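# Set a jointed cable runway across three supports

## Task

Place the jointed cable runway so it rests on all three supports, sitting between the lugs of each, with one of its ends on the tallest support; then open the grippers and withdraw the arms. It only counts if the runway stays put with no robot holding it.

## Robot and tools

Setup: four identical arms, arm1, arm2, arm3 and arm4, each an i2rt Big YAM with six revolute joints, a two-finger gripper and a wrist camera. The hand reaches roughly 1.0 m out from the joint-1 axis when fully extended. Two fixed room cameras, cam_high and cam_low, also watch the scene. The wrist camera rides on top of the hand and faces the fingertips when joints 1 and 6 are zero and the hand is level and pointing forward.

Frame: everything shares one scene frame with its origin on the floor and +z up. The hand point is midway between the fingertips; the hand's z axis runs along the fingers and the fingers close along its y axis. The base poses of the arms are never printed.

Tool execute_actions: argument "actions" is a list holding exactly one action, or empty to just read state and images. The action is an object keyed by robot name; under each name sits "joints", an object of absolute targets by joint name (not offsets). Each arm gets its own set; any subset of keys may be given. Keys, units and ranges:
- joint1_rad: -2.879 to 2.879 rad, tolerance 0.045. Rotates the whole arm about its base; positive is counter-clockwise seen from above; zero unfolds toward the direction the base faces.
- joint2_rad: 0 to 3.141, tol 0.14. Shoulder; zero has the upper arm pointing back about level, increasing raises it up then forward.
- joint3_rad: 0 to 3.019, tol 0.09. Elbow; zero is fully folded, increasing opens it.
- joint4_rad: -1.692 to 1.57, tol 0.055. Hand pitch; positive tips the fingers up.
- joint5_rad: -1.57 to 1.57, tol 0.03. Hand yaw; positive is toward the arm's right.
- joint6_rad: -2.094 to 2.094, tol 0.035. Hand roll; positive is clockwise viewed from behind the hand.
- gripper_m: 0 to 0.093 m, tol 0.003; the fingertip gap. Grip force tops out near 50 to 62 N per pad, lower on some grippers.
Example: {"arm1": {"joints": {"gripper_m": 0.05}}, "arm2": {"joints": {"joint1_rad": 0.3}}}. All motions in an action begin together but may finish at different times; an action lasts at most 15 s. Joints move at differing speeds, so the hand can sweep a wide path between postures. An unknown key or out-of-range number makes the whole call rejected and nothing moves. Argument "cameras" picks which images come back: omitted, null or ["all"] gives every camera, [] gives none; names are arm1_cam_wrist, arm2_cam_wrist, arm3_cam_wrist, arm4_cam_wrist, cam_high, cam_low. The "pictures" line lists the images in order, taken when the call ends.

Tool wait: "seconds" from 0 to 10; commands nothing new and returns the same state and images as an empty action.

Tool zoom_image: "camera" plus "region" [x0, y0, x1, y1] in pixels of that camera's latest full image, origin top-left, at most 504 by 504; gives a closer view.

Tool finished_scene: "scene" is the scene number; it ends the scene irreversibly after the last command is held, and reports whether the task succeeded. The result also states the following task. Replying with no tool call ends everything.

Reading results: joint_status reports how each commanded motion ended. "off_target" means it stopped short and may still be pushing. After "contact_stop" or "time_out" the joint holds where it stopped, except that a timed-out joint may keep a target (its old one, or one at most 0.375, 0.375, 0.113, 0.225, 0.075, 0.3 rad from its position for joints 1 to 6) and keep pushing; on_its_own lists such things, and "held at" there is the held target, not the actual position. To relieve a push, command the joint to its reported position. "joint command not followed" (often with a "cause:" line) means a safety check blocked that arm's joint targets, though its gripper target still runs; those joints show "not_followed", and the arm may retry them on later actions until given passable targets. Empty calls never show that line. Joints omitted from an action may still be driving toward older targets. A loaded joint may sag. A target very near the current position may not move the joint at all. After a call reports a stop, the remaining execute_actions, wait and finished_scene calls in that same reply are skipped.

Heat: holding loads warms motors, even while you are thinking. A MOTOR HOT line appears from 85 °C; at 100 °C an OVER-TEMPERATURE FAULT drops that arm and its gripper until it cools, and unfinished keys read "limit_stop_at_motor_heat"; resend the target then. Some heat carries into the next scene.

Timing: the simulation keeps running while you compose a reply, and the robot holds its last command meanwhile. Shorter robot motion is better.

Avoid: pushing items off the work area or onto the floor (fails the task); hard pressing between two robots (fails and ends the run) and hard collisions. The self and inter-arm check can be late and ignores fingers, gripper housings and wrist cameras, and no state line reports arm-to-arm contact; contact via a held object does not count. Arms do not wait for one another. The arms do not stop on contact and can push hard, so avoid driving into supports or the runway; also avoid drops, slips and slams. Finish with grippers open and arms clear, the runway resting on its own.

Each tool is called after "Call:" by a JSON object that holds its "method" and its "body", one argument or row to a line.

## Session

Call:
{"method": "execute_actions", "body": {
  "actions": []
}}

Scene clock: 0.00 s.
arm1.joint_positions: joint1_rad=-0.197 joint2_rad=+0.631 joint3_rad=+1.395 joint4_rad=-1.179 joint5_rad=-0.173 joint6_rad=+0.457 gripper_m=+0.095
arm1.joint_status: not commanded
arm1.hand: x=-0.8667 y=-0.2153 z=+1.5742 quat_wxyz=(-0.519, -0.194, -0.816, -0.165) (m; scene frame)
arm2.joint_positions: joint1_rad=+0.150 joint2_rad=+0.637 joint3_rad=+1.338 joint4_rad=-1.177 joint5_rad=-0.199 joint6_rad=-0.172 gripper_m=+0.094
arm2.joint_status: not commanded
arm2.hand: x=-0.2891 y=-0.4005 z=+1.5549 quat_wxyz=(-0.330, +0.698, -0.492, -0.402) (m; scene frame)
arm3.joint_positions: joint1_rad=-0.032 joint2_rad=+0.560 joint3_rad=+1.365 joint4_rad=-1.394 joint5_rad=+0.169 joint6_rad=-0.116 gripper_m=+0.095
arm3.joint_status: not commanded
arm3.hand: x=+0.1853 y=+0.1209 z=+1.5630 quat_wxyz=(-0.278, -0.578, -0.659, +0.393) (m; scene frame)
arm4.joint_positions: joint1_rad=-0.076 joint2_rad=+0.523 joint3_rad=+1.429 joint4_rad=-1.349 joint5_rad=+0.135 joint6_rad=+0.288 gripper_m=+0.094
arm4.joint_status: not commanded
arm4.hand: x=+0.9407 y=-0.1118 z=+1.5819 quat_wxyz=(-0.009, -0.828, +0.160, +0.537) (m; scene frame)
pictures: arm1_cam_wrist, arm2_cam_wrist, arm3_cam_wrist, arm4_cam_wrist, cam_high, cam_low
Images, in order (width x height): arm1_cam_wrist 616x616, arm2_cam_wrist 616x616, arm3_cam_wrist 616x616, arm4_cam_wrist 616x616, cam_high 896x504, cam_low 896x504.

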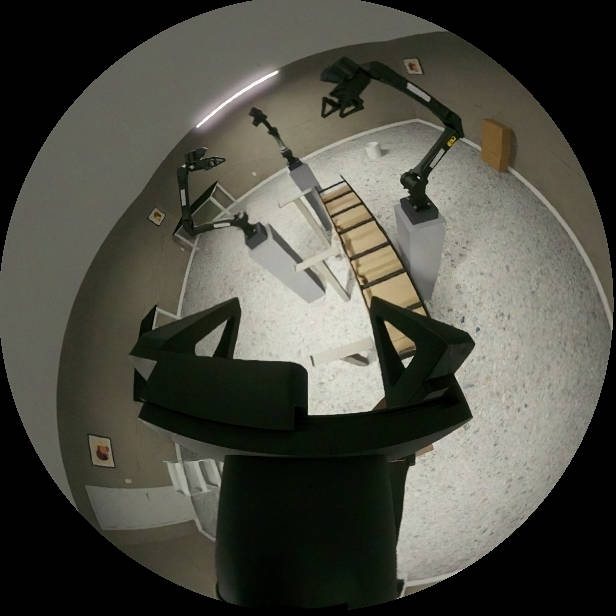

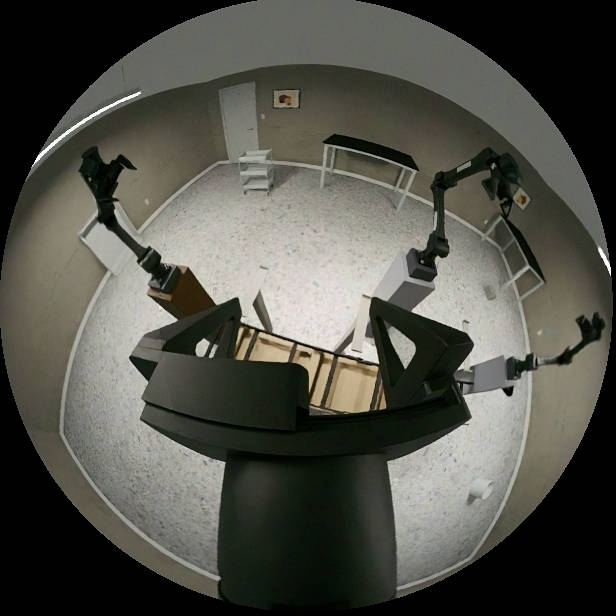

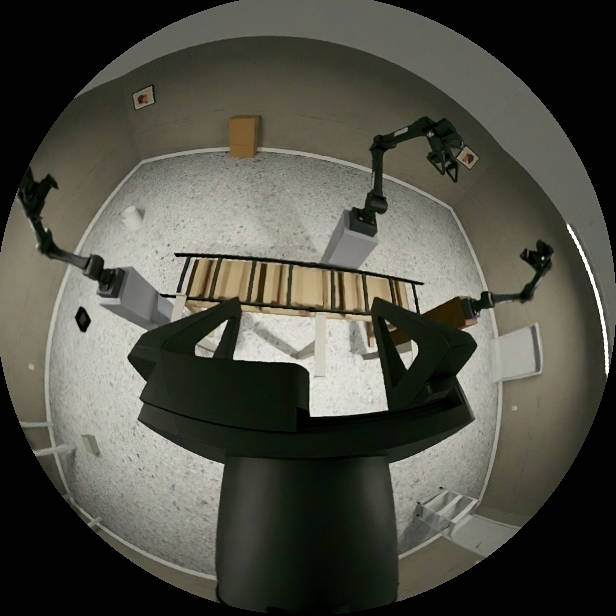

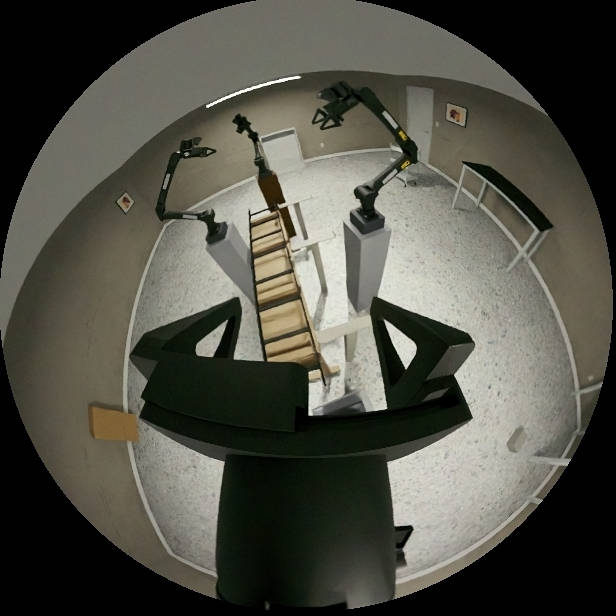

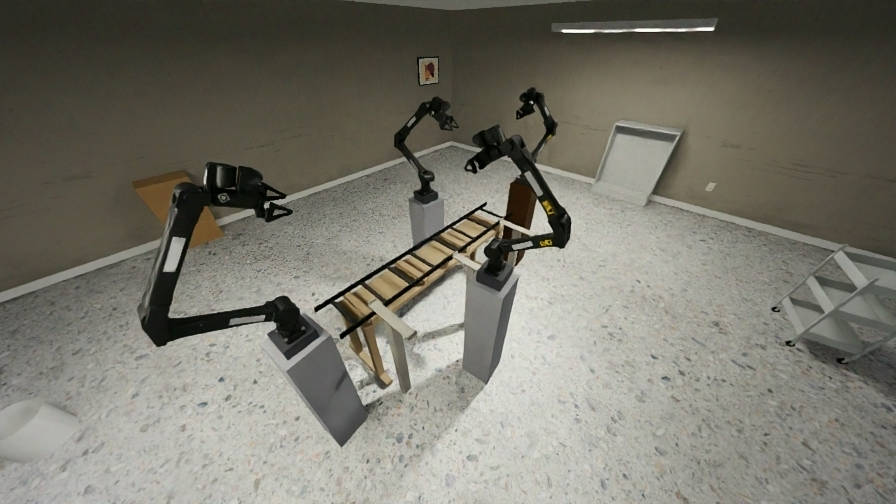

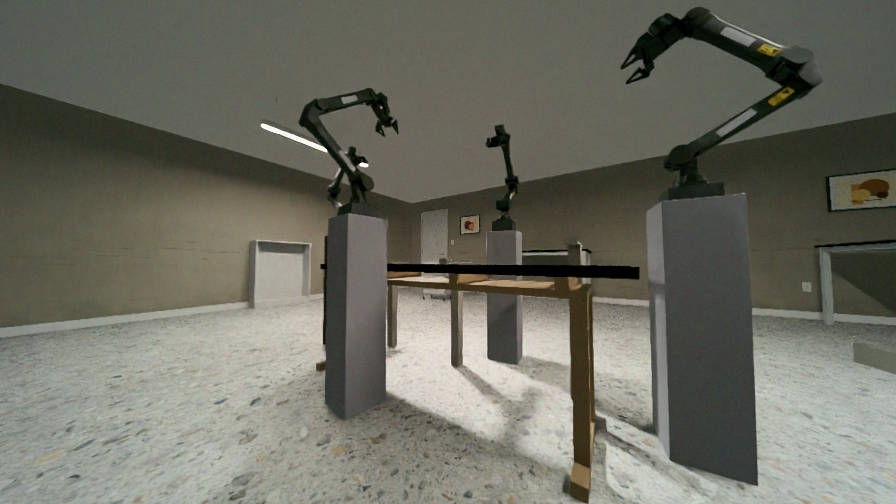

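Call:
{"method": "execute_actions", "body": {
  "actions": [
    {"arm1":{"joints":{"joint1_rad":-0.497,"joint2_rad":2.085,"joint3_rad":0.761,"joint4_rad":-0.228,"joint5_rad":0,"joint6_rad":-2.0,"gripper_m":0.06}},"arm4":{"joints":{"joint1_rad":0.56,"joint2_rad":2.122,"joint3_rad":0.815,"joint4_rad":-0.24,"joint5_rad":0,"joint6_rad":-0.96,"gripper_m":0.06}},"arm2":{"joints":{"joint1_rad":-0.21,"joint2_rad":2.072,"joint3_rad":0.699,"joint4_rad":-0.175,"joint5_rad":0,"joint6_rad":-0.325,"gripper_m":0.06}},"arm3":{"joints":{"joint1_rad":-0.209,"joint2_rad":2.56,"joint3_rad":1.895,"joint4_rad":-0.881,"joint5_rad":0,"joint6_rad":-0.08,"gripper_m":0.06}}}
  ]
}}

Scene clock: 11.23 s.
arm1.joint_positions: joint1_rad=-0.493 joint2_rad=+2.090 joint3_rad=+0.763 joint4_rad=-0.240 joint5_rad=-0.002 joint6_rad=-1.989 gripper_m=+0.060
arm1.joint_status: all done
arm1.hand: x=-0.8011 y=-0.3540 z=+0.8065 quat_wxyz=(+0.000, +0.709, -0.705, -0.005) (m; scene frame)
arm2.joint_positions: joint1_rad=-0.209 joint2_rad=+2.063 joint3_rad=+0.699 joint4_rad=-0.189 joint5_rad=+0.000 joint6_rad=-0.316 gripper_m=+0.060
arm2.joint_status: all done
arm2.hand: x=-0.1333 y=-0.3456 z=+0.8217 quat_wxyz=(-0.005, +0.709, -0.705, +0.002) (m; scene frame)
arm3.joint_positions: joint1_rad=-0.197 joint2_rad=+2.563 joint3_rad=+1.879 joint4_rad=-0.878 joint5_rad=+0.004 joint6_rad=-0.088 gripper_m=+0.060
arm3.joint_status: all done
arm3.hand: x=+0.1442 y=-0.3555 z=+0.8342 quat_wxyz=(-0.004, -0.699, -0.715, +0.012) (m; scene frame)
arm4.joint_positions: joint1_rad=+0.559 joint2_rad=+2.119 joint3_rad=+0.812 joint4_rad=-0.256 joint5_rad=+0.000 joint6_rad=-0.945 gripper_m=+0.060
arm4.joint_status: all done
arm4.hand: x=+0.8160 y=-0.3457 z=+0.8071 quat_wxyz=(+0.006, -0.710, -0.704, -0.002) (m; scene frame)
pictures: arm1_cam_wrist, arm2_cam_wrist, arm3_cam_wrist, arm4_cam_wrist, cam_high, cam_low
Images, in order (width x height): arm1_cam_wrist 616x616, arm2_cam_wrist 616x616, arm3_cam_wrist 616x616, arm4_cam_wrist 616x616, cam_high 896x504, cam_low 896x504.

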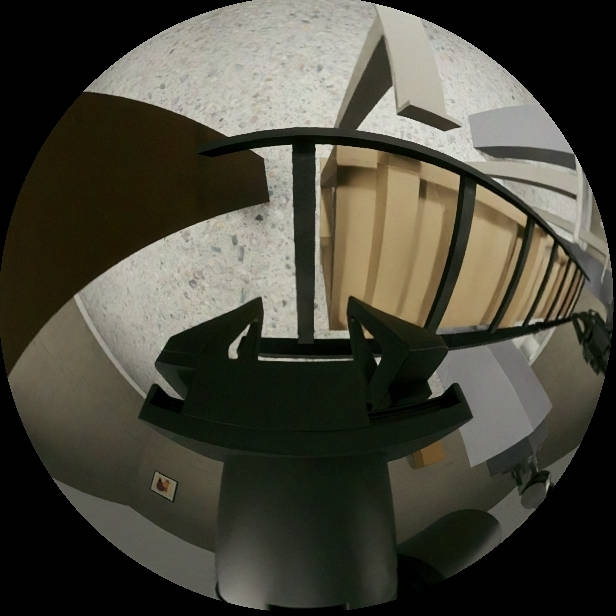

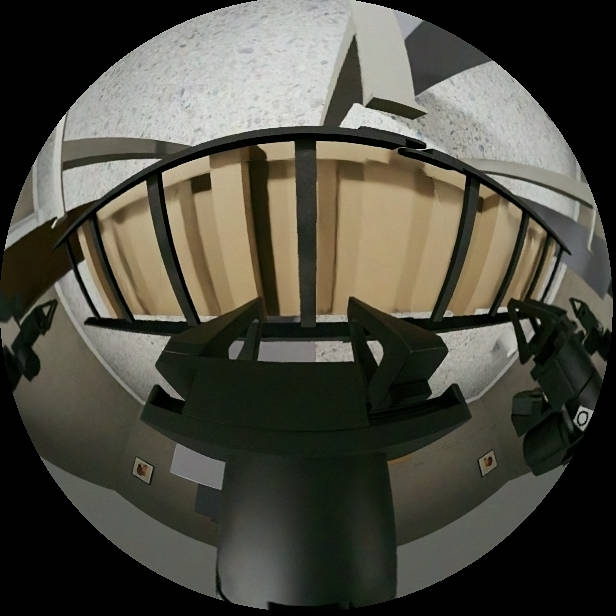

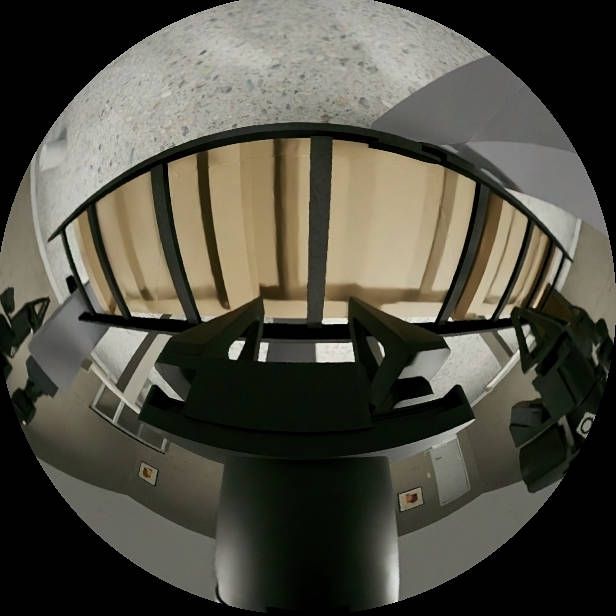

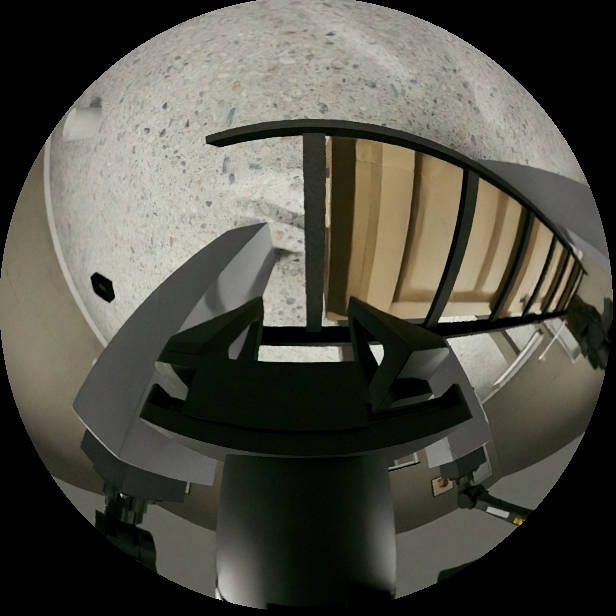

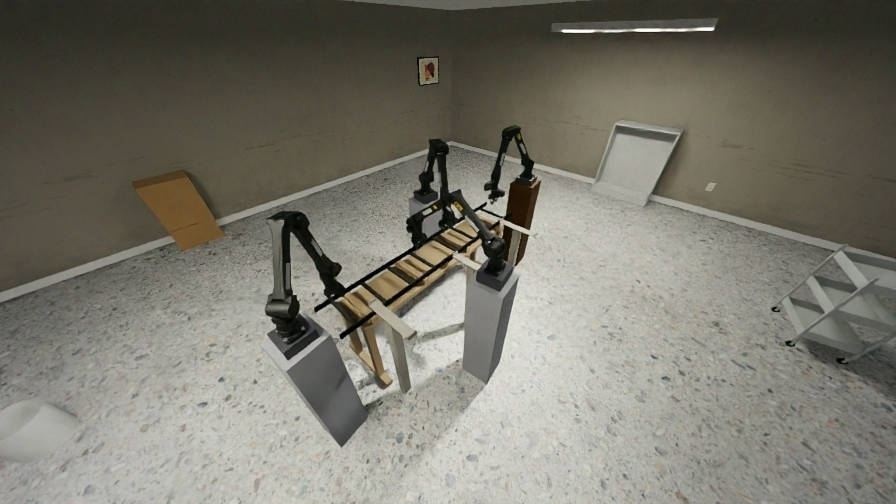

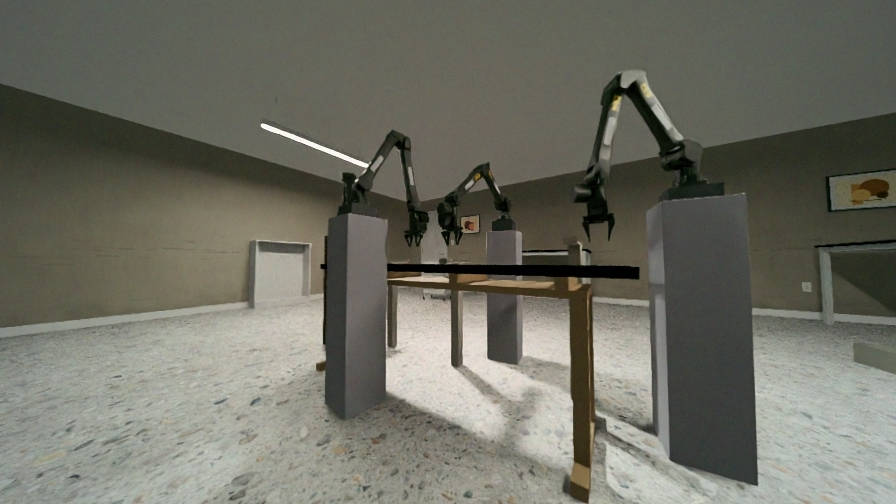

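Call:
{"method": "execute_actions", "body": {
  "actions": [
    {"arm1":{"joints":{"joint1_rad":-0.493,"joint2_rad":2.408,"joint3_rad":0.869,"joint4_rad":-0.013,"joint6_rad":-1.99}},"arm2":{"joints":{"joint1_rad":-0.21,"joint2_rad":2.455,"joint3_rad":0.805,"joint4_rad":0.099}},"arm3":{"joints":{"joint1_rad":-0.222,"joint2_rad":2.82,"joint3_rad":2.07,"joint4_rad":-0.78,"joint6_rad":-0.075}},"arm4":{"joints":{"joint1_rad":0.562,"joint2_rad":2.40,"joint3_rad":0.95,"joint4_rad":-0.09,"joint6_rad":-0.945}}}
  ]
}}

Scene clock: 35.33 s.
arm1.joint_positions: joint1_rad=-0.493 joint2_rad=+2.424 joint3_rad=+0.867 joint4_rad=-0.024 joint5_rad=-0.002 joint6_rad=-1.990 gripper_m=+0.060
arm1.joint_status: all done
arm1.hand: x=-0.8092 y=-0.3502 z=+0.6981 quat_wxyz=(+0.003, +0.709, -0.705, -0.012) (m; scene frame)
arm2.joint_positions: joint1_rad=-0.209 joint2_rad=+2.457 joint3_rad=+0.801 joint4_rad=+0.086 joint5_rad=+0.000 joint6_rad=-0.316 gripper_m=+0.060
arm2.joint_status: all done
arm2.hand: x=-0.1381 y=-0.3638 z=+0.7002 quat_wxyz=(+0.002, +0.709, -0.706, +0.006) (m; scene frame)
arm3.joint_positions: joint1_rad=-0.210 joint2_rad=+2.834 joint3_rad=+2.041 joint4_rad=-0.784 joint5_rad=+0.003 joint6_rad=-0.083 gripper_m=+0.060
arm3.joint_status: all done
arm3.hand: x=+0.1347 y=-0.3518 z=+0.7028 quat_wxyz=(+0.001, -0.705, -0.709, +0.006) (m; scene frame)
arm4.joint_positions: joint1_rad=+0.559 joint2_rad=+2.405 joint3_rad=+0.945 joint4_rad=-0.099 joint5_rad=+0.000 joint6_rad=-0.945 gripper_m=+0.060
arm4.joint_status: all done
arm4.hand: x=+0.8045 y=-0.3524 z=+0.7124 quat_wxyz=(+0.006, -0.710, -0.704, +0.000) (m; scene frame)
pictures: arm1_cam_wrist, arm2_cam_wrist, arm3_cam_wrist, arm4_cam_wrist, cam_high, cam_low
Images, in order (width x height): arm1_cam_wrist 616x616, arm2_cam_wrist 616x616, arm3_cam_wrist 616x616, arm4_cam_wrist 616x616, cam_high 896x504, cam_low 896x504.

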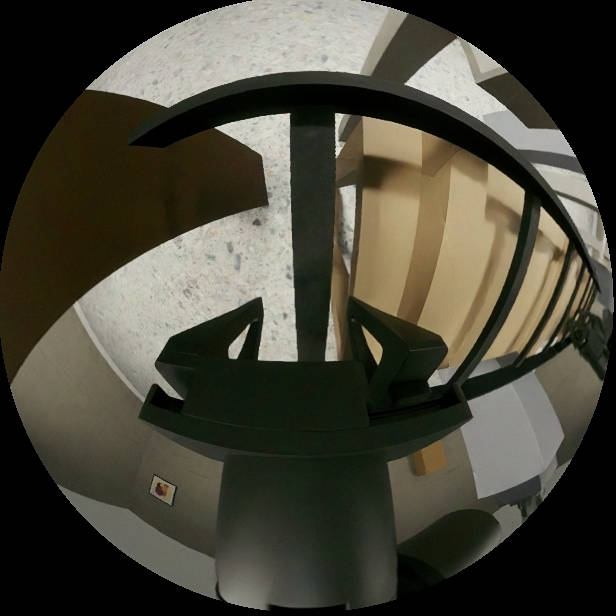

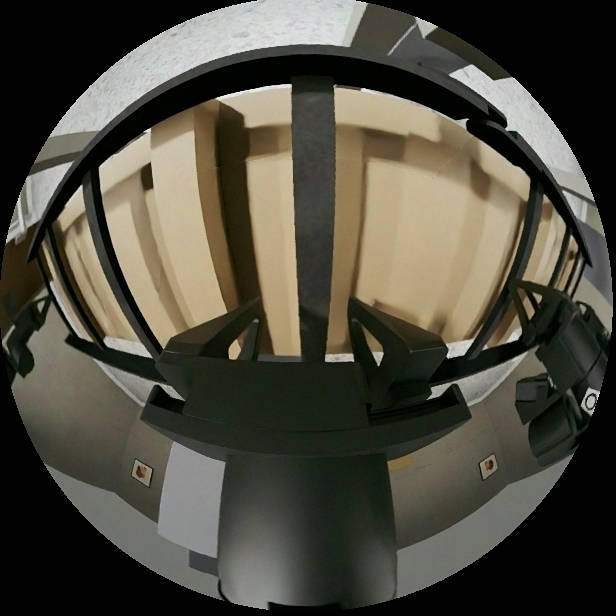

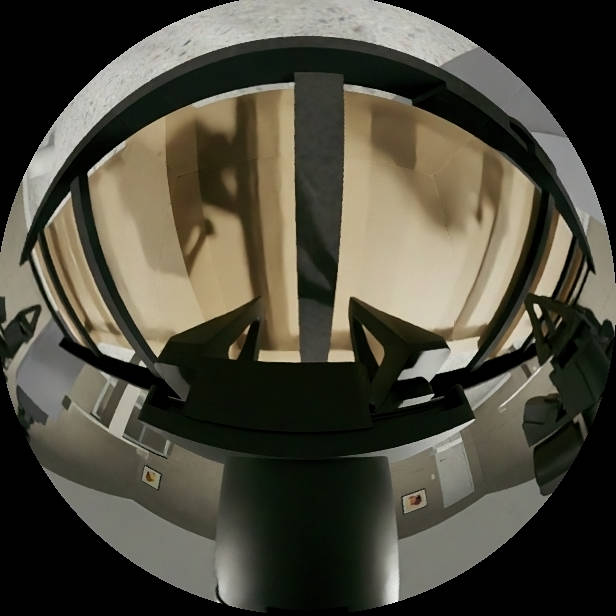

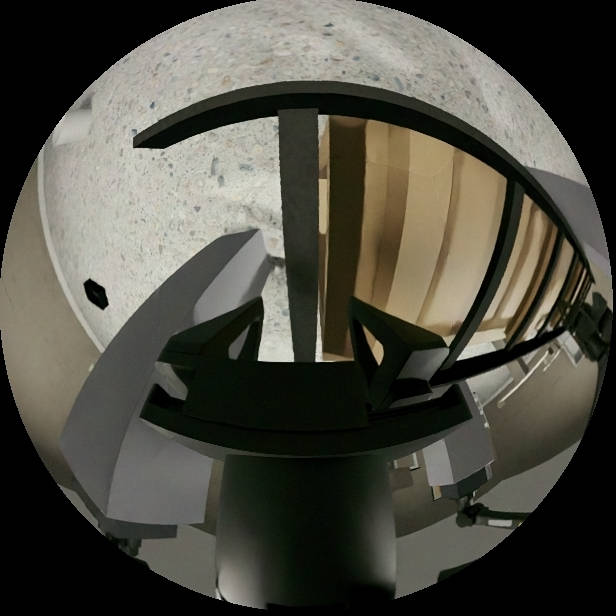

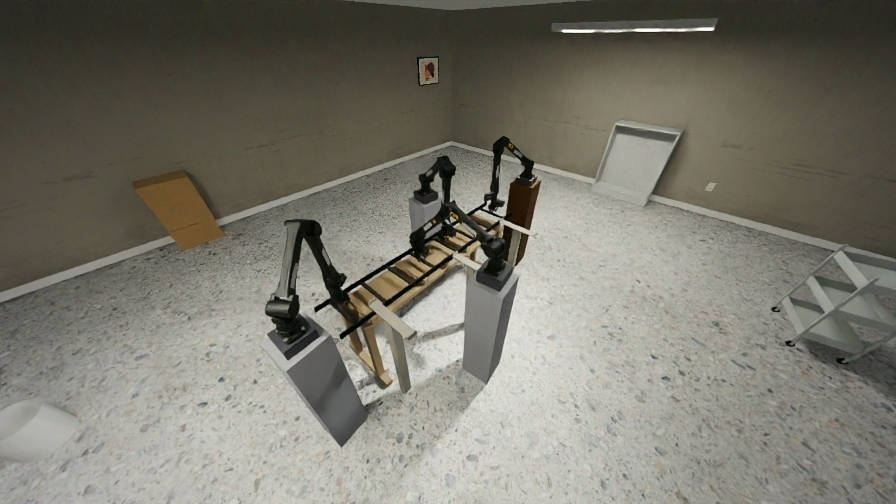

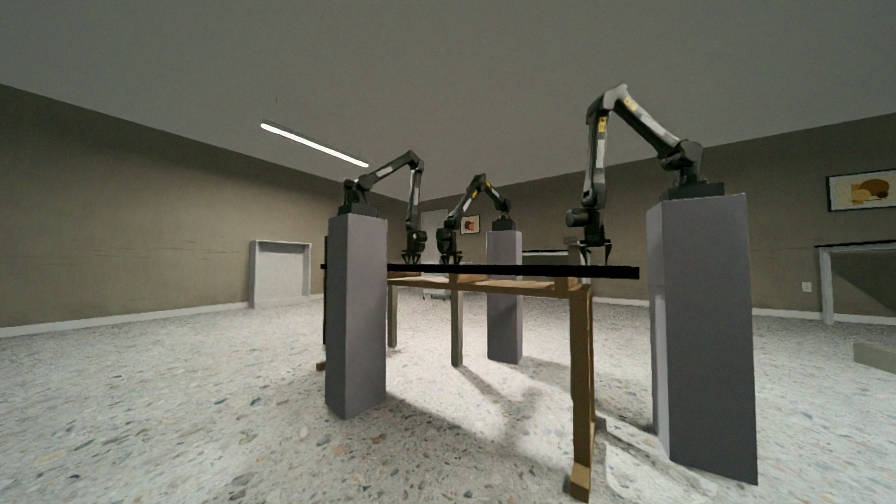

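Call:
{"method": "execute_actions", "body": {
  "actions": [
    {"arm1":{"joints":{"joint1_rad":-0.503,"joint2_rad":2.513,"joint3_rad":0.928,"joint4_rad":0.042}},"arm2":{"joints":{"joint1_rad":-0.223,"joint2_rad":2.558,"joint3_rad":0.885,"joint4_rad":0.12}},"arm3":{"joints":{"joint1_rad":-0.232,"joint2_rad":2.925,"joint3_rad":2.16,"joint4_rad":-0.76}},"arm4":{"joints":{"joint2_rad":2.53,"joint3_rad":1.005,"joint4_rad":-0.035}}}
  ],
  "cameras": ["arm1_cam_wrist","arm2_cam_wrist","arm3_cam_wrist","arm4_cam_wrist"]
}}

Scene clock: 47.20 s.
arm1.joint_positions: joint1_rad=-0.494 joint2_rad=+2.515 joint3_rad=+0.924 joint4_rad=+0.032 joint5_rad=+0.002 joint6_rad=-1.989 gripper_m=+0.060
arm1.joint_status: all done
arm1.hand: x=-0.8016 y=-0.3541 z=+0.6670 quat_wxyz=(+0.000, +0.709, -0.706, -0.001) (m; scene frame)
arm2.joint_positions: joint1_rad=-0.210 joint2_rad=+2.542 joint3_rad=+0.887 joint4_rad=+0.112 joint5_rad=+0.000 joint6_rad=-0.316 gripper_m=+0.060
arm2.joint_status: all done
arm2.hand: x=-0.1309 y=-0.3436 z=+0.6710 quat_wxyz=(-0.010, +0.708, -0.706, +0.000) (m; scene frame)
arm3.joint_positions: joint1_rad=-0.219 joint2_rad=+2.912 joint3_rad=+2.122 joint4_rad=-0.768 joint5_rad=+0.003 joint6_rad=-0.083 gripper_m=+0.060
arm3.joint_status: all done
arm3.hand: x=+0.1282 y=-0.3604 z=+0.6743 quat_wxyz=(-0.005, -0.708, -0.706, +0.013) (m; scene frame)
arm4.joint_positions: joint1_rad=+0.559 joint2_rad=+2.478 joint3_rad=+1.012 joint4_rad=-0.044 joint5_rad=-0.001 joint6_rad=-0.945 gripper_m=+0.060
arm4.joint_status: all done
arm4.hand: x=+0.7853 y=-0.3660 z=+0.6880 quat_wxyz=(+0.009, -0.710, -0.704, +0.024) (m; scene frame)
pictures: arm1_cam_wrist, arm2_cam_wrist, arm3_cam_wrist, arm4_cam_wrist
Images, in order (width x height): arm1_cam_wrist 616x616, arm2_cam_wrist 616x616, arm3_cam_wrist 616x616, arm4_cam_wrist 616x616.

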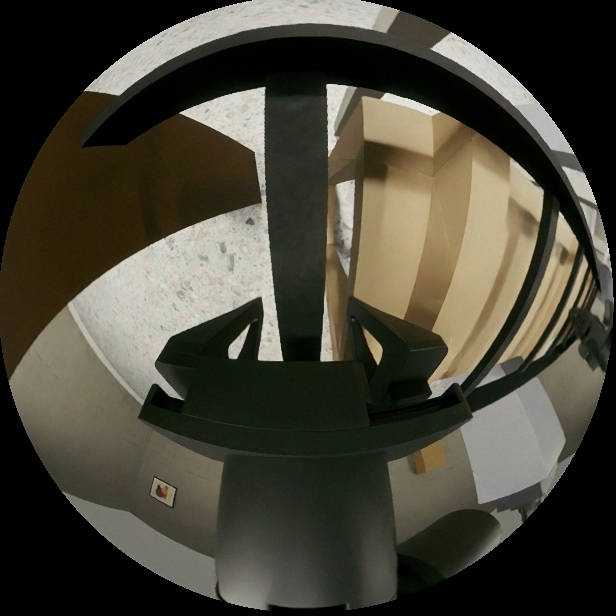

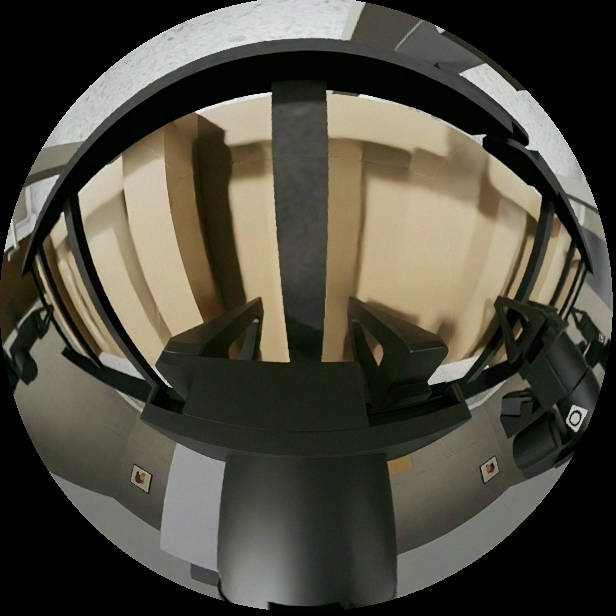

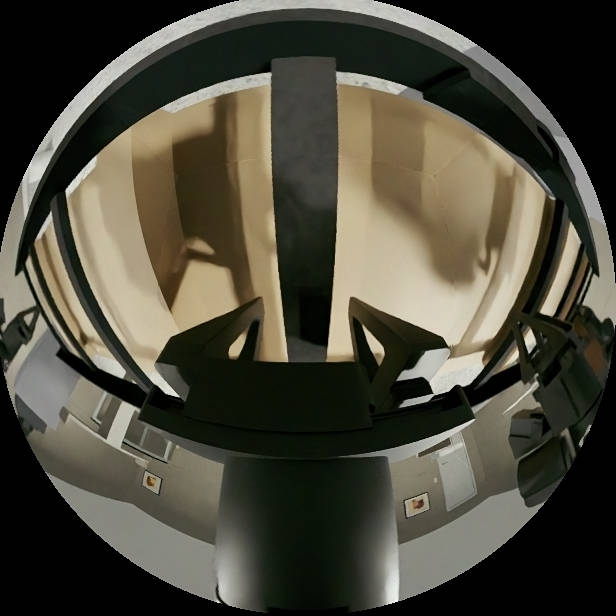

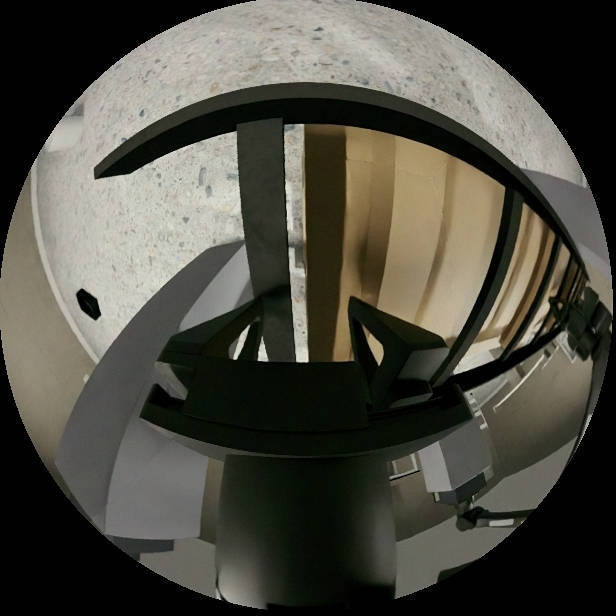

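Call:
{"method": "execute_actions", "body": {
  "actions": [
    {"arm1":{"joints":{"joint1_rad":-0.51}},"arm2":{"joints":{"joint1_rad":-0.228,"joint2_rad":2.58}},"arm3":{"joints":{"joint2_rad":2.945,"joint3_rad":2.17,"joint4_rad":-0.755}},"arm4":{"joints":{"joint2_rad":2.41,"joint3_rad":0.945,"joint4_rad":-0.10}}}
  ],
  "cameras": ["arm4_cam_wrist","arm2_cam_wrist"]
}}

Scene clock: 50.77 s.
arm1.joint_positions: joint1_rad=-0.497 joint2_rad=+2.515 joint3_rad=+0.924 joint4_rad=+0.032 joint5_rad=+0.002 joint6_rad=-1.989 gripper_m=+0.060
arm1.joint_status: all done
arm1.hand: x=-0.8021 y=-0.3553 z=+0.6670 quat_wxyz=(+0.000, +0.707, -0.707, -0.001) (m; scene frame)
arm2.joint_positions: joint1_rad=-0.217 joint2_rad=+2.558 joint3_rad=+0.887 joint4_rad=+0.112 joint5_rad=+0.000 joint6_rad=-0.316 gripper_m=+0.060
arm2.joint_status: all done
arm2.hand: x=-0.1312 y=-0.3517 z=+0.6658 quat_wxyz=(-0.003, +0.706, -0.708, +0.003) (m; scene frame)
arm3.joint_positions: joint1_rad=-0.219 joint2_rad=+2.924 joint3_rad=+2.122 joint4_rad=-0.767 joint5_rad=+0.003 joint6_rad=-0.083 gripper_m=+0.060
arm3.joint_status: all done
arm3.hand: x=+0.1286 y=-0.3548 z=+0.6665 quat_wxyz=(-0.002, -0.708, -0.706, +0.009) (m; scene frame)
arm4.joint_positions: joint1_rad=+0.559 joint2_rad=+2.408 joint3_rad=+0.942 joint4_rad=-0.090 joint5_rad=-0.001 joint6_rad=-0.945 gripper_m=+0.060
arm4.joint_status: all done
arm4.hand: x=+0.8053 y=-0.3522 z=+0.7113 quat_wxyz=(+0.005, -0.710, -0.704, +0.002) (m; scene frame)
pictures: arm2_cam_wrist, arm4_cam_wrist
Images, in order (width x height): arm2_cam_wrist 616x616, arm4_cam_wrist 616x616.

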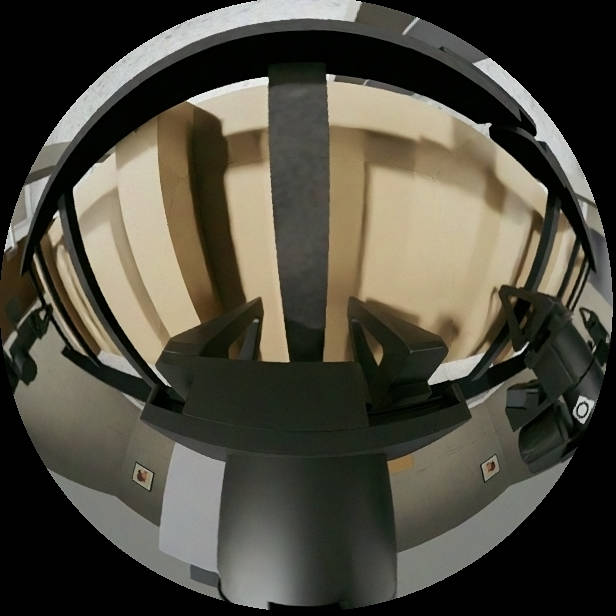

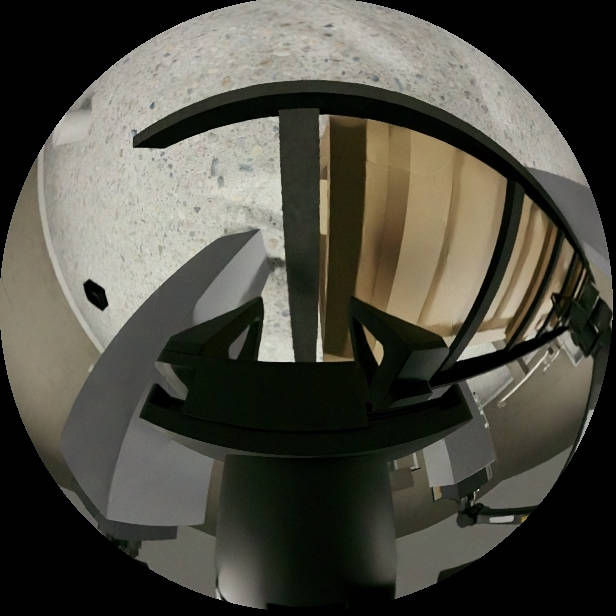

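Call:
{"method": "execute_actions", "body": {
  "actions": [
    {"arm4":{"joints":{"joint2_rad":2.475,"joint3_rad":0.965,"joint4_rad":-0.065}}}
  ],
  "cameras": ["arm4_cam_wrist"]
}}

Call:
{"method": "execute_actions", "body": {
  "actions": [
    {"arm4":{"joints":{"joint2_rad":2.535,"joint3_rad":1.0,"joint4_rad":-0.035}}}
  ],
  "cameras": ["arm4_cam_wrist"]
}}

Scene clock: 54.40 s.
arm1.joint_positions: joint1_rad=-0.497 joint2_rad=+2.515 joint3_rad=+0.924 joint4_rad=+0.032 joint5_rad=+0.002 joint6_rad=-1.989 gripper_m=+0.060
arm1.joint_status: not commanded
arm1.hand: x=-0.8021 y=-0.3553 z=+0.6670 quat_wxyz=(+0.000, +0.707, -0.707, -0.001) (m; scene frame)
arm2.joint_positions: joint1_rad=-0.217 joint2_rad=+2.558 joint3_rad=+0.887 joint4_rad=+0.112 joint5_rad=+0.000 joint6_rad=-0.316 gripper_m=+0.060
arm2.joint_status: not commanded
arm2.hand: x=-0.1312 y=-0.3517 z=+0.6658 quat_wxyz=(-0.003, +0.706, -0.708, +0.003) (m; scene frame)
arm3.joint_positions: joint1_rad=-0.219 joint2_rad=+2.924 joint3_rad=+2.122 joint4_rad=-0.767 joint5_rad=+0.003 joint6_rad=-0.083 gripper_m=+0.060
arm3.joint_status: not commanded
arm3.hand: x=+0.1286 y=-0.3548 z=+0.6665 quat_wxyz=(-0.002, -0.708, -0.706, +0.009) (m; scene frame)
arm4.joint_positions: joint1_rad=+0.559 joint2_rad=+2.461 joint3_rad=+0.964 joint4_rad=-0.078 joint5_rad=-0.001 joint6_rad=-0.945 gripper_m=+0.060
arm4.joint_status: all done
arm4.hand: x=+0.8104 y=-0.3483 z=+0.6925 quat_wxyz=(+0.004, -0.711, -0.704, -0.008) (m; scene frame)
pictures: arm4_cam_wrist
Images, in order (width x height): arm4_cam_wrist 616x616.

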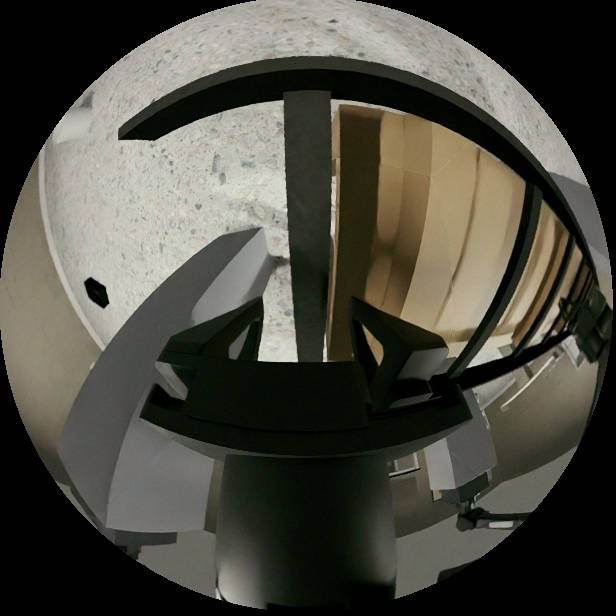

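Scene clock: 55.13 s.
arm1.joint_positions: joint1_rad=-0.497 joint2_rad=+2.515 joint3_rad=+0.924 joint4_rad=+0.032 joint5_rad=+0.002 joint6_rad=-1.989 gripper_m=+0.060
arm1.joint_status: not commanded
arm1.hand: x=-0.8021 y=-0.3553 z=+0.6670 quat_wxyz=(+0.000, +0.707, -0.707, -0.001) (m; scene frame)
arm2.joint_positions: joint1_rad=-0.217 joint2_rad=+2.558 joint3_rad=+0.887 joint4_rad=+0.112 joint5_rad=+0.000 joint6_rad=-0.316 gripper_m=+0.060
arm2.joint_status: not commanded
arm2.hand: x=-0.1312 y=-0.3517 z=+0.6658 quat_wxyz=(-0.003, +0.706, -0.708, +0.003) (m; scene frame)
arm3.joint_positions: joint1_rad=-0.219 joint2_rad=+2.924 joint3_rad=+2.122 joint4_rad=-0.767 joint5_rad=+0.003 joint6_rad=-0.083 gripper_m=+0.060
arm3.joint_status: not commanded
arm3.hand: x=+0.1286 y=-0.3548 z=+0.6665 quat_wxyz=(-0.002, -0.708, -0.706, +0.009) (m; scene frame)
arm4.joint_positions: joint1_rad=+0.559 joint2_rad=+2.520 joint3_rad=+1.000 joint4_rad=-0.048 joint5_rad=-0.001 joint6_rad=-0.945 gripper_m=+0.060
arm4.joint_status: all done
arm4.hand: x=+0.8077 y=-0.3499 z=+0.6718 quat_wxyz=(+0.004, -0.711, -0.704, -0.004) (m; scene frame)
pictures: arm4_cam_wrist
Images, in order (width x height): arm4_cam_wrist 616x616.

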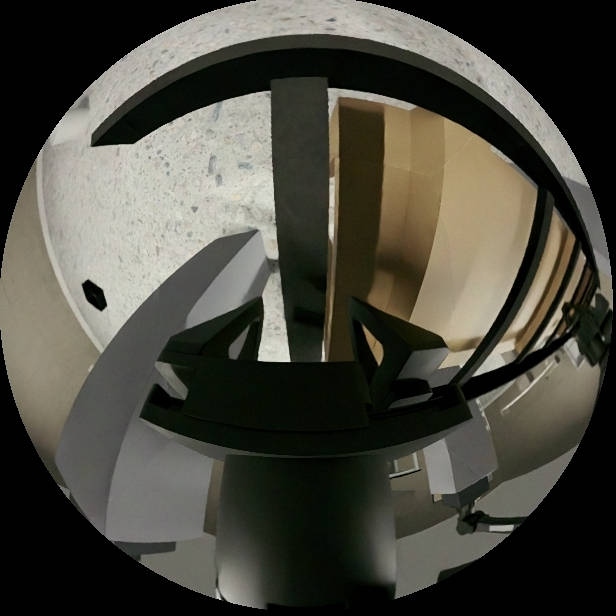

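Call:
{"method": "execute_actions", "body": {
  "actions": [
    {"arm1":{"joints":{"gripper_m":0.035,"joint3_rad":0.905}},"arm2":{"joints":{"gripper_m":0.035}},"arm3":{"joints":{"gripper_m":0.035}},"arm4":{"joints":{"joint2_rad":2.553,"joint3_rad":1.018,"gripper_m":0.045}}}
  ],
  "cameras": []
}}

Call:
{"method": "execute_actions", "body": {
  "actions": [
    {"arm1":{"joints":{"gripper_m":0.0}},"arm2":{"joints":{"gripper_m":0.0}},"arm3":{"joints":{"gripper_m":0.0}},"arm4":{"joints":{"gripper_m":0.0}}}
  ]
}}

Scene clock: 58.47 s.
arm1.joint_positions: joint1_rad=-0.497 joint2_rad=+2.515 joint3_rad=+0.913 joint4_rad=+0.032 joint5_rad=+0.002 joint6_rad=-1.989 gripper_m=+0.035
arm1.joint_status: all done
arm1.hand: x=-0.8083 y=-0.3526 z=+0.6672 quat_wxyz=(+0.002, +0.707, -0.707, -0.006) (m; scene frame)
arm2.joint_positions: joint1_rad=-0.217 joint2_rad=+2.558 joint3_rad=+0.887 joint4_rad=+0.112 joint5_rad=+0.000 joint6_rad=-0.317 gripper_m=+0.035
arm2.joint_status: all done
arm2.hand: x=-0.1312 y=-0.3517 z=+0.6658 quat_wxyz=(-0.003, +0.706, -0.708, +0.003) (m; scene frame)
arm3.joint_positions: joint1_rad=-0.219 joint2_rad=+2.924 joint3_rad=+2.122 joint4_rad=-0.767 joint5_rad=+0.003 joint6_rad=-0.083 gripper_m=+0.035
arm3.joint_status: all done
arm3.hand: x=+0.1286 y=-0.3548 z=+0.6665 quat_wxyz=(-0.002, -0.708, -0.706, +0.009) (m; scene frame)
arm4.joint_positions: joint1_rad=+0.559 joint2_rad=+2.529 joint3_rad=+1.013 joint4_rad=-0.048 joint5_rad=-0.001 joint6_rad=-0.945 gripper_m=+0.045
arm4.joint_status: all done
arm4.hand: x=+0.8047 y=-0.3520 z=+0.6687 quat_wxyz=(+0.005, -0.710, -0.704, -0.003) (m; scene frame)
pictures: none
No camera images: the call's "cameras" was empty. Leave "cameras" out to get every camera's image.

Scene clock: 59.07 s.
arm1.joint_positions: joint1_rad=-0.497 joint2_rad=+2.515 joint3_rad=+0.915 joint4_rad=+0.041 joint5_rad=-0.004 joint6_rad=-1.995 gripper_m=+0.025
arm1.joint_status: gripper_m off_target (ended at +0.025, target +0.000)
arm1.hand: x=-0.8048 y=-0.3531 z=+0.6672 quat_wxyz=(-0.002, +0.709, -0.705, -0.002) (m; scene frame)
arm2.joint_positions: joint1_rad=-0.217 joint2_rad=+2.559 joint3_rad=+0.887 joint4_rad=+0.112 joint5_rad=-0.002 joint6_rad=-0.328 gripper_m=+0.024
arm2.joint_status: gripper_m off_target (ended at +0.024, target +0.000)
arm2.hand: x=-0.1316 y=-0.3518 z=+0.6657 quat_wxyz=(-0.002, +0.710, -0.704, +0.003) (m; scene frame)
arm3.joint_positions: joint1_rad=-0.220 joint2_rad=+2.924 joint3_rad=+2.122 joint4_rad=-0.766 joint5_rad=+0.005 joint6_rad=-0.093 gripper_m=+0.024
arm3.joint_status: gripper_m off_target (ended at +0.024, target +0.000)
arm3.hand: x=+0.1278 y=-0.3548 z=+0.6663 quat_wxyz=(-0.001, -0.705, -0.709, +0.010) (m; scene frame)
arm4.joint_positions: joint1_rad=+0.560 joint2_rad=+2.532 joint3_rad=+1.009 joint4_rad=-0.047 joint5_rad=-0.006 joint6_rad=-0.951 gripper_m=+0.025
arm4.joint_status: gripper_m off_target (ended at +0.025, target +0.000)
arm4.hand: x=+0.8082 y=-0.3509 z=+0.6676 quat_wxyz=(+0.002, -0.708, -0.706, -0.005) (m; scene frame)
pictures: arm1_cam_wrist, arm2_cam_wrist, arm3_cam_wrist, arm4_cam_wrist, cam_high, cam_low
Images, in order (width x height): arm1_cam_wrist 616x616, arm2_cam_wrist 616x616, arm3_cam_wrist 616x616, arm4_cam_wrist 616x616, cam_high 896x504, cam_low 896x504.

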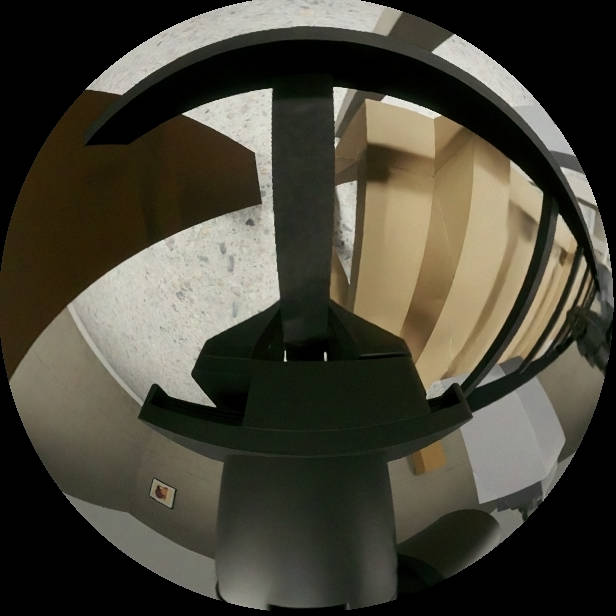

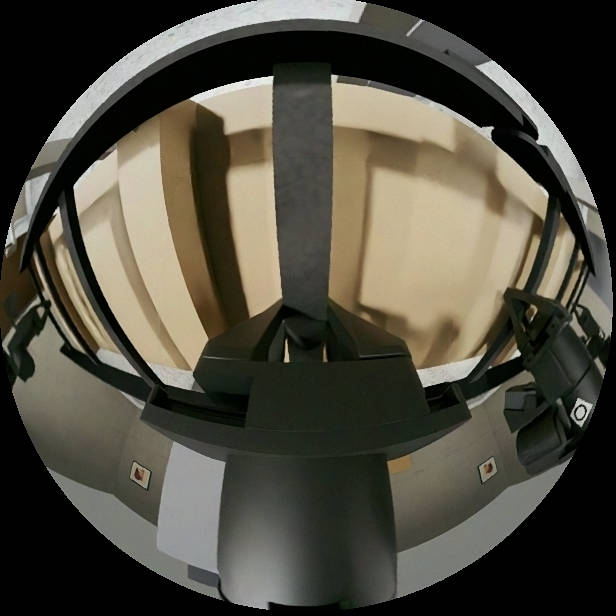

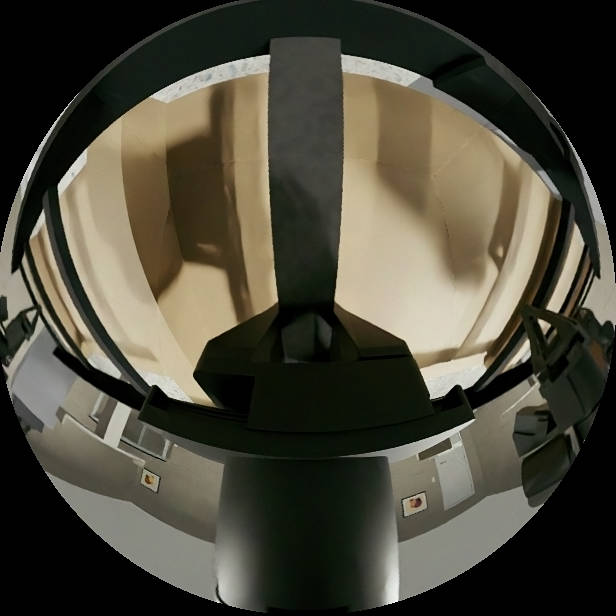

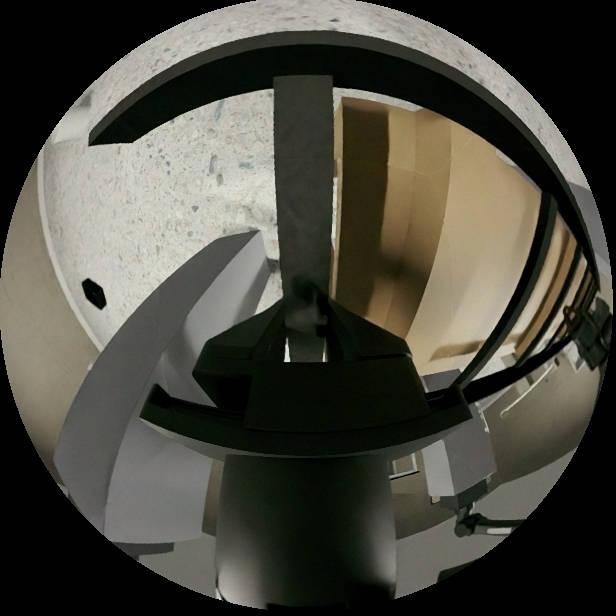

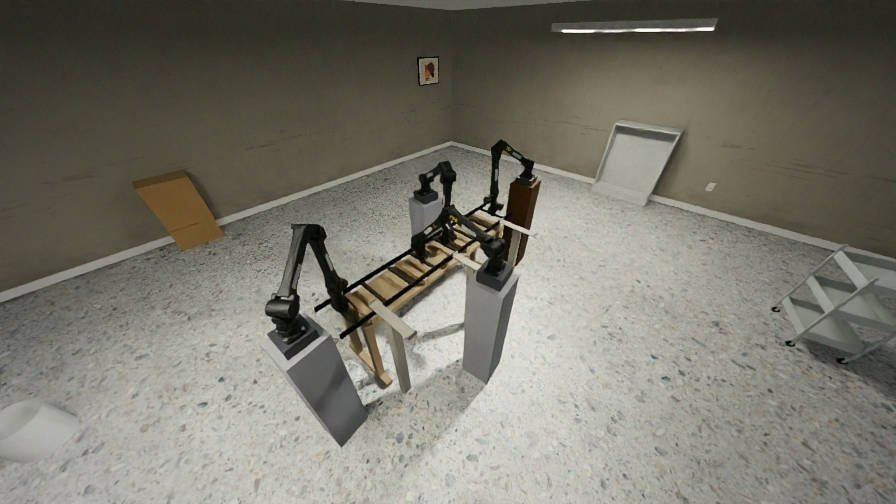

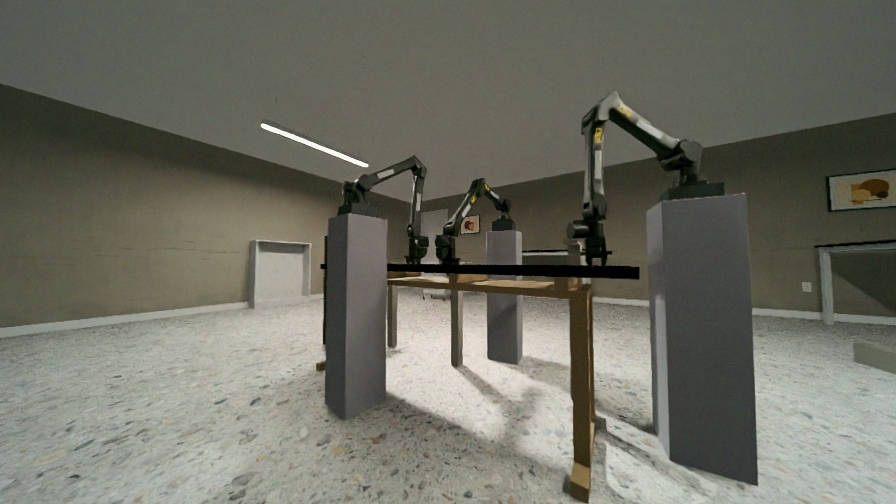

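Call:
{"method": "execute_actions", "body": {
  "actions": [
    {"arm1":{"joints":{"joint2_rad":2.32,"joint3_rad":0.834,"joint4_rad":-0.065}},"arm2":{"joints":{"joint2_rad":2.351,"joint3_rad":0.786,"joint4_rad":0.025}},"arm3":{"joints":{"joint2_rad":2.76,"joint3_rad":2.02,"joint4_rad":-0.80}},"arm4":{"joints":{"joint2_rad":2.341,"joint3_rad":0.918,"joint4_rad":-0.129}}}
  ],
  "cameras": ["cam_low"]
}}

Scene clock: 67.77 s.
arm1.joint_positions: joint1_rad=-0.498 joint2_rad=+2.375 joint3_rad=+0.852 joint4_rad=-0.048 joint5_rad=-0.001 joint6_rad=-2.001 gripper_m=+0.025
arm1.joint_status: all done
arm1.hand: x=-0.8048 y=-0.3542 z=+0.7143 quat_wxyz=(+0.001, +0.711, -0.703, -0.007) (m; scene frame)
arm2.joint_positions: joint1_rad=-0.221 joint2_rad=+2.436 joint3_rad=+0.823 joint4_rad=+0.054 joint5_rad=-0.007 joint6_rad=-0.339 gripper_m=+0.024
arm2.joint_status: all done
arm2.hand: x=-0.1308 y=-0.3501 z=+0.7063 quat_wxyz=(-0.001, +0.713, -0.701, +0.000) (m; scene frame)
arm3.joint_positions: joint1_rad=-0.221 joint2_rad=+2.822 joint3_rad=+2.024 joint4_rad=-0.774 joint5_rad=-0.001 joint6_rad=-0.099 gripper_m=+0.024
arm3.joint_status: all done
arm3.hand: x=+0.1287 y=-0.3512 z=+0.7066 quat_wxyz=(-0.003, -0.703, -0.711, +0.007) (m; scene frame)
arm4.joint_positions: joint1_rad=+0.550 joint2_rad=+2.396 joint3_rad=+0.929 joint4_rad=-0.104 joint5_rad=+0.001 joint6_rad=-0.969 gripper_m=+0.025
arm4.joint_status: all done
arm4.hand: x=+0.8089 y=-0.3452 z=+0.7150 quat_wxyz=(+0.005, -0.705, -0.709, -0.007) (m; scene frame)
pictures: cam_low
Images, in order (width x height): cam_low 896x504.

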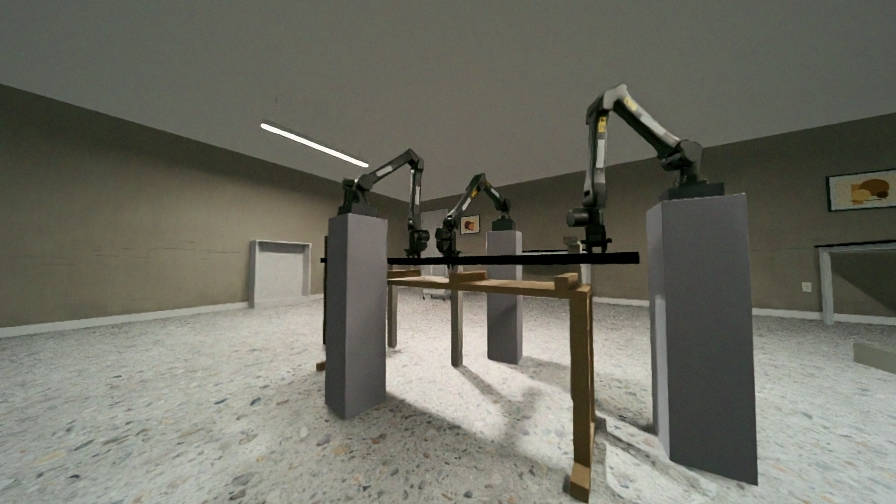

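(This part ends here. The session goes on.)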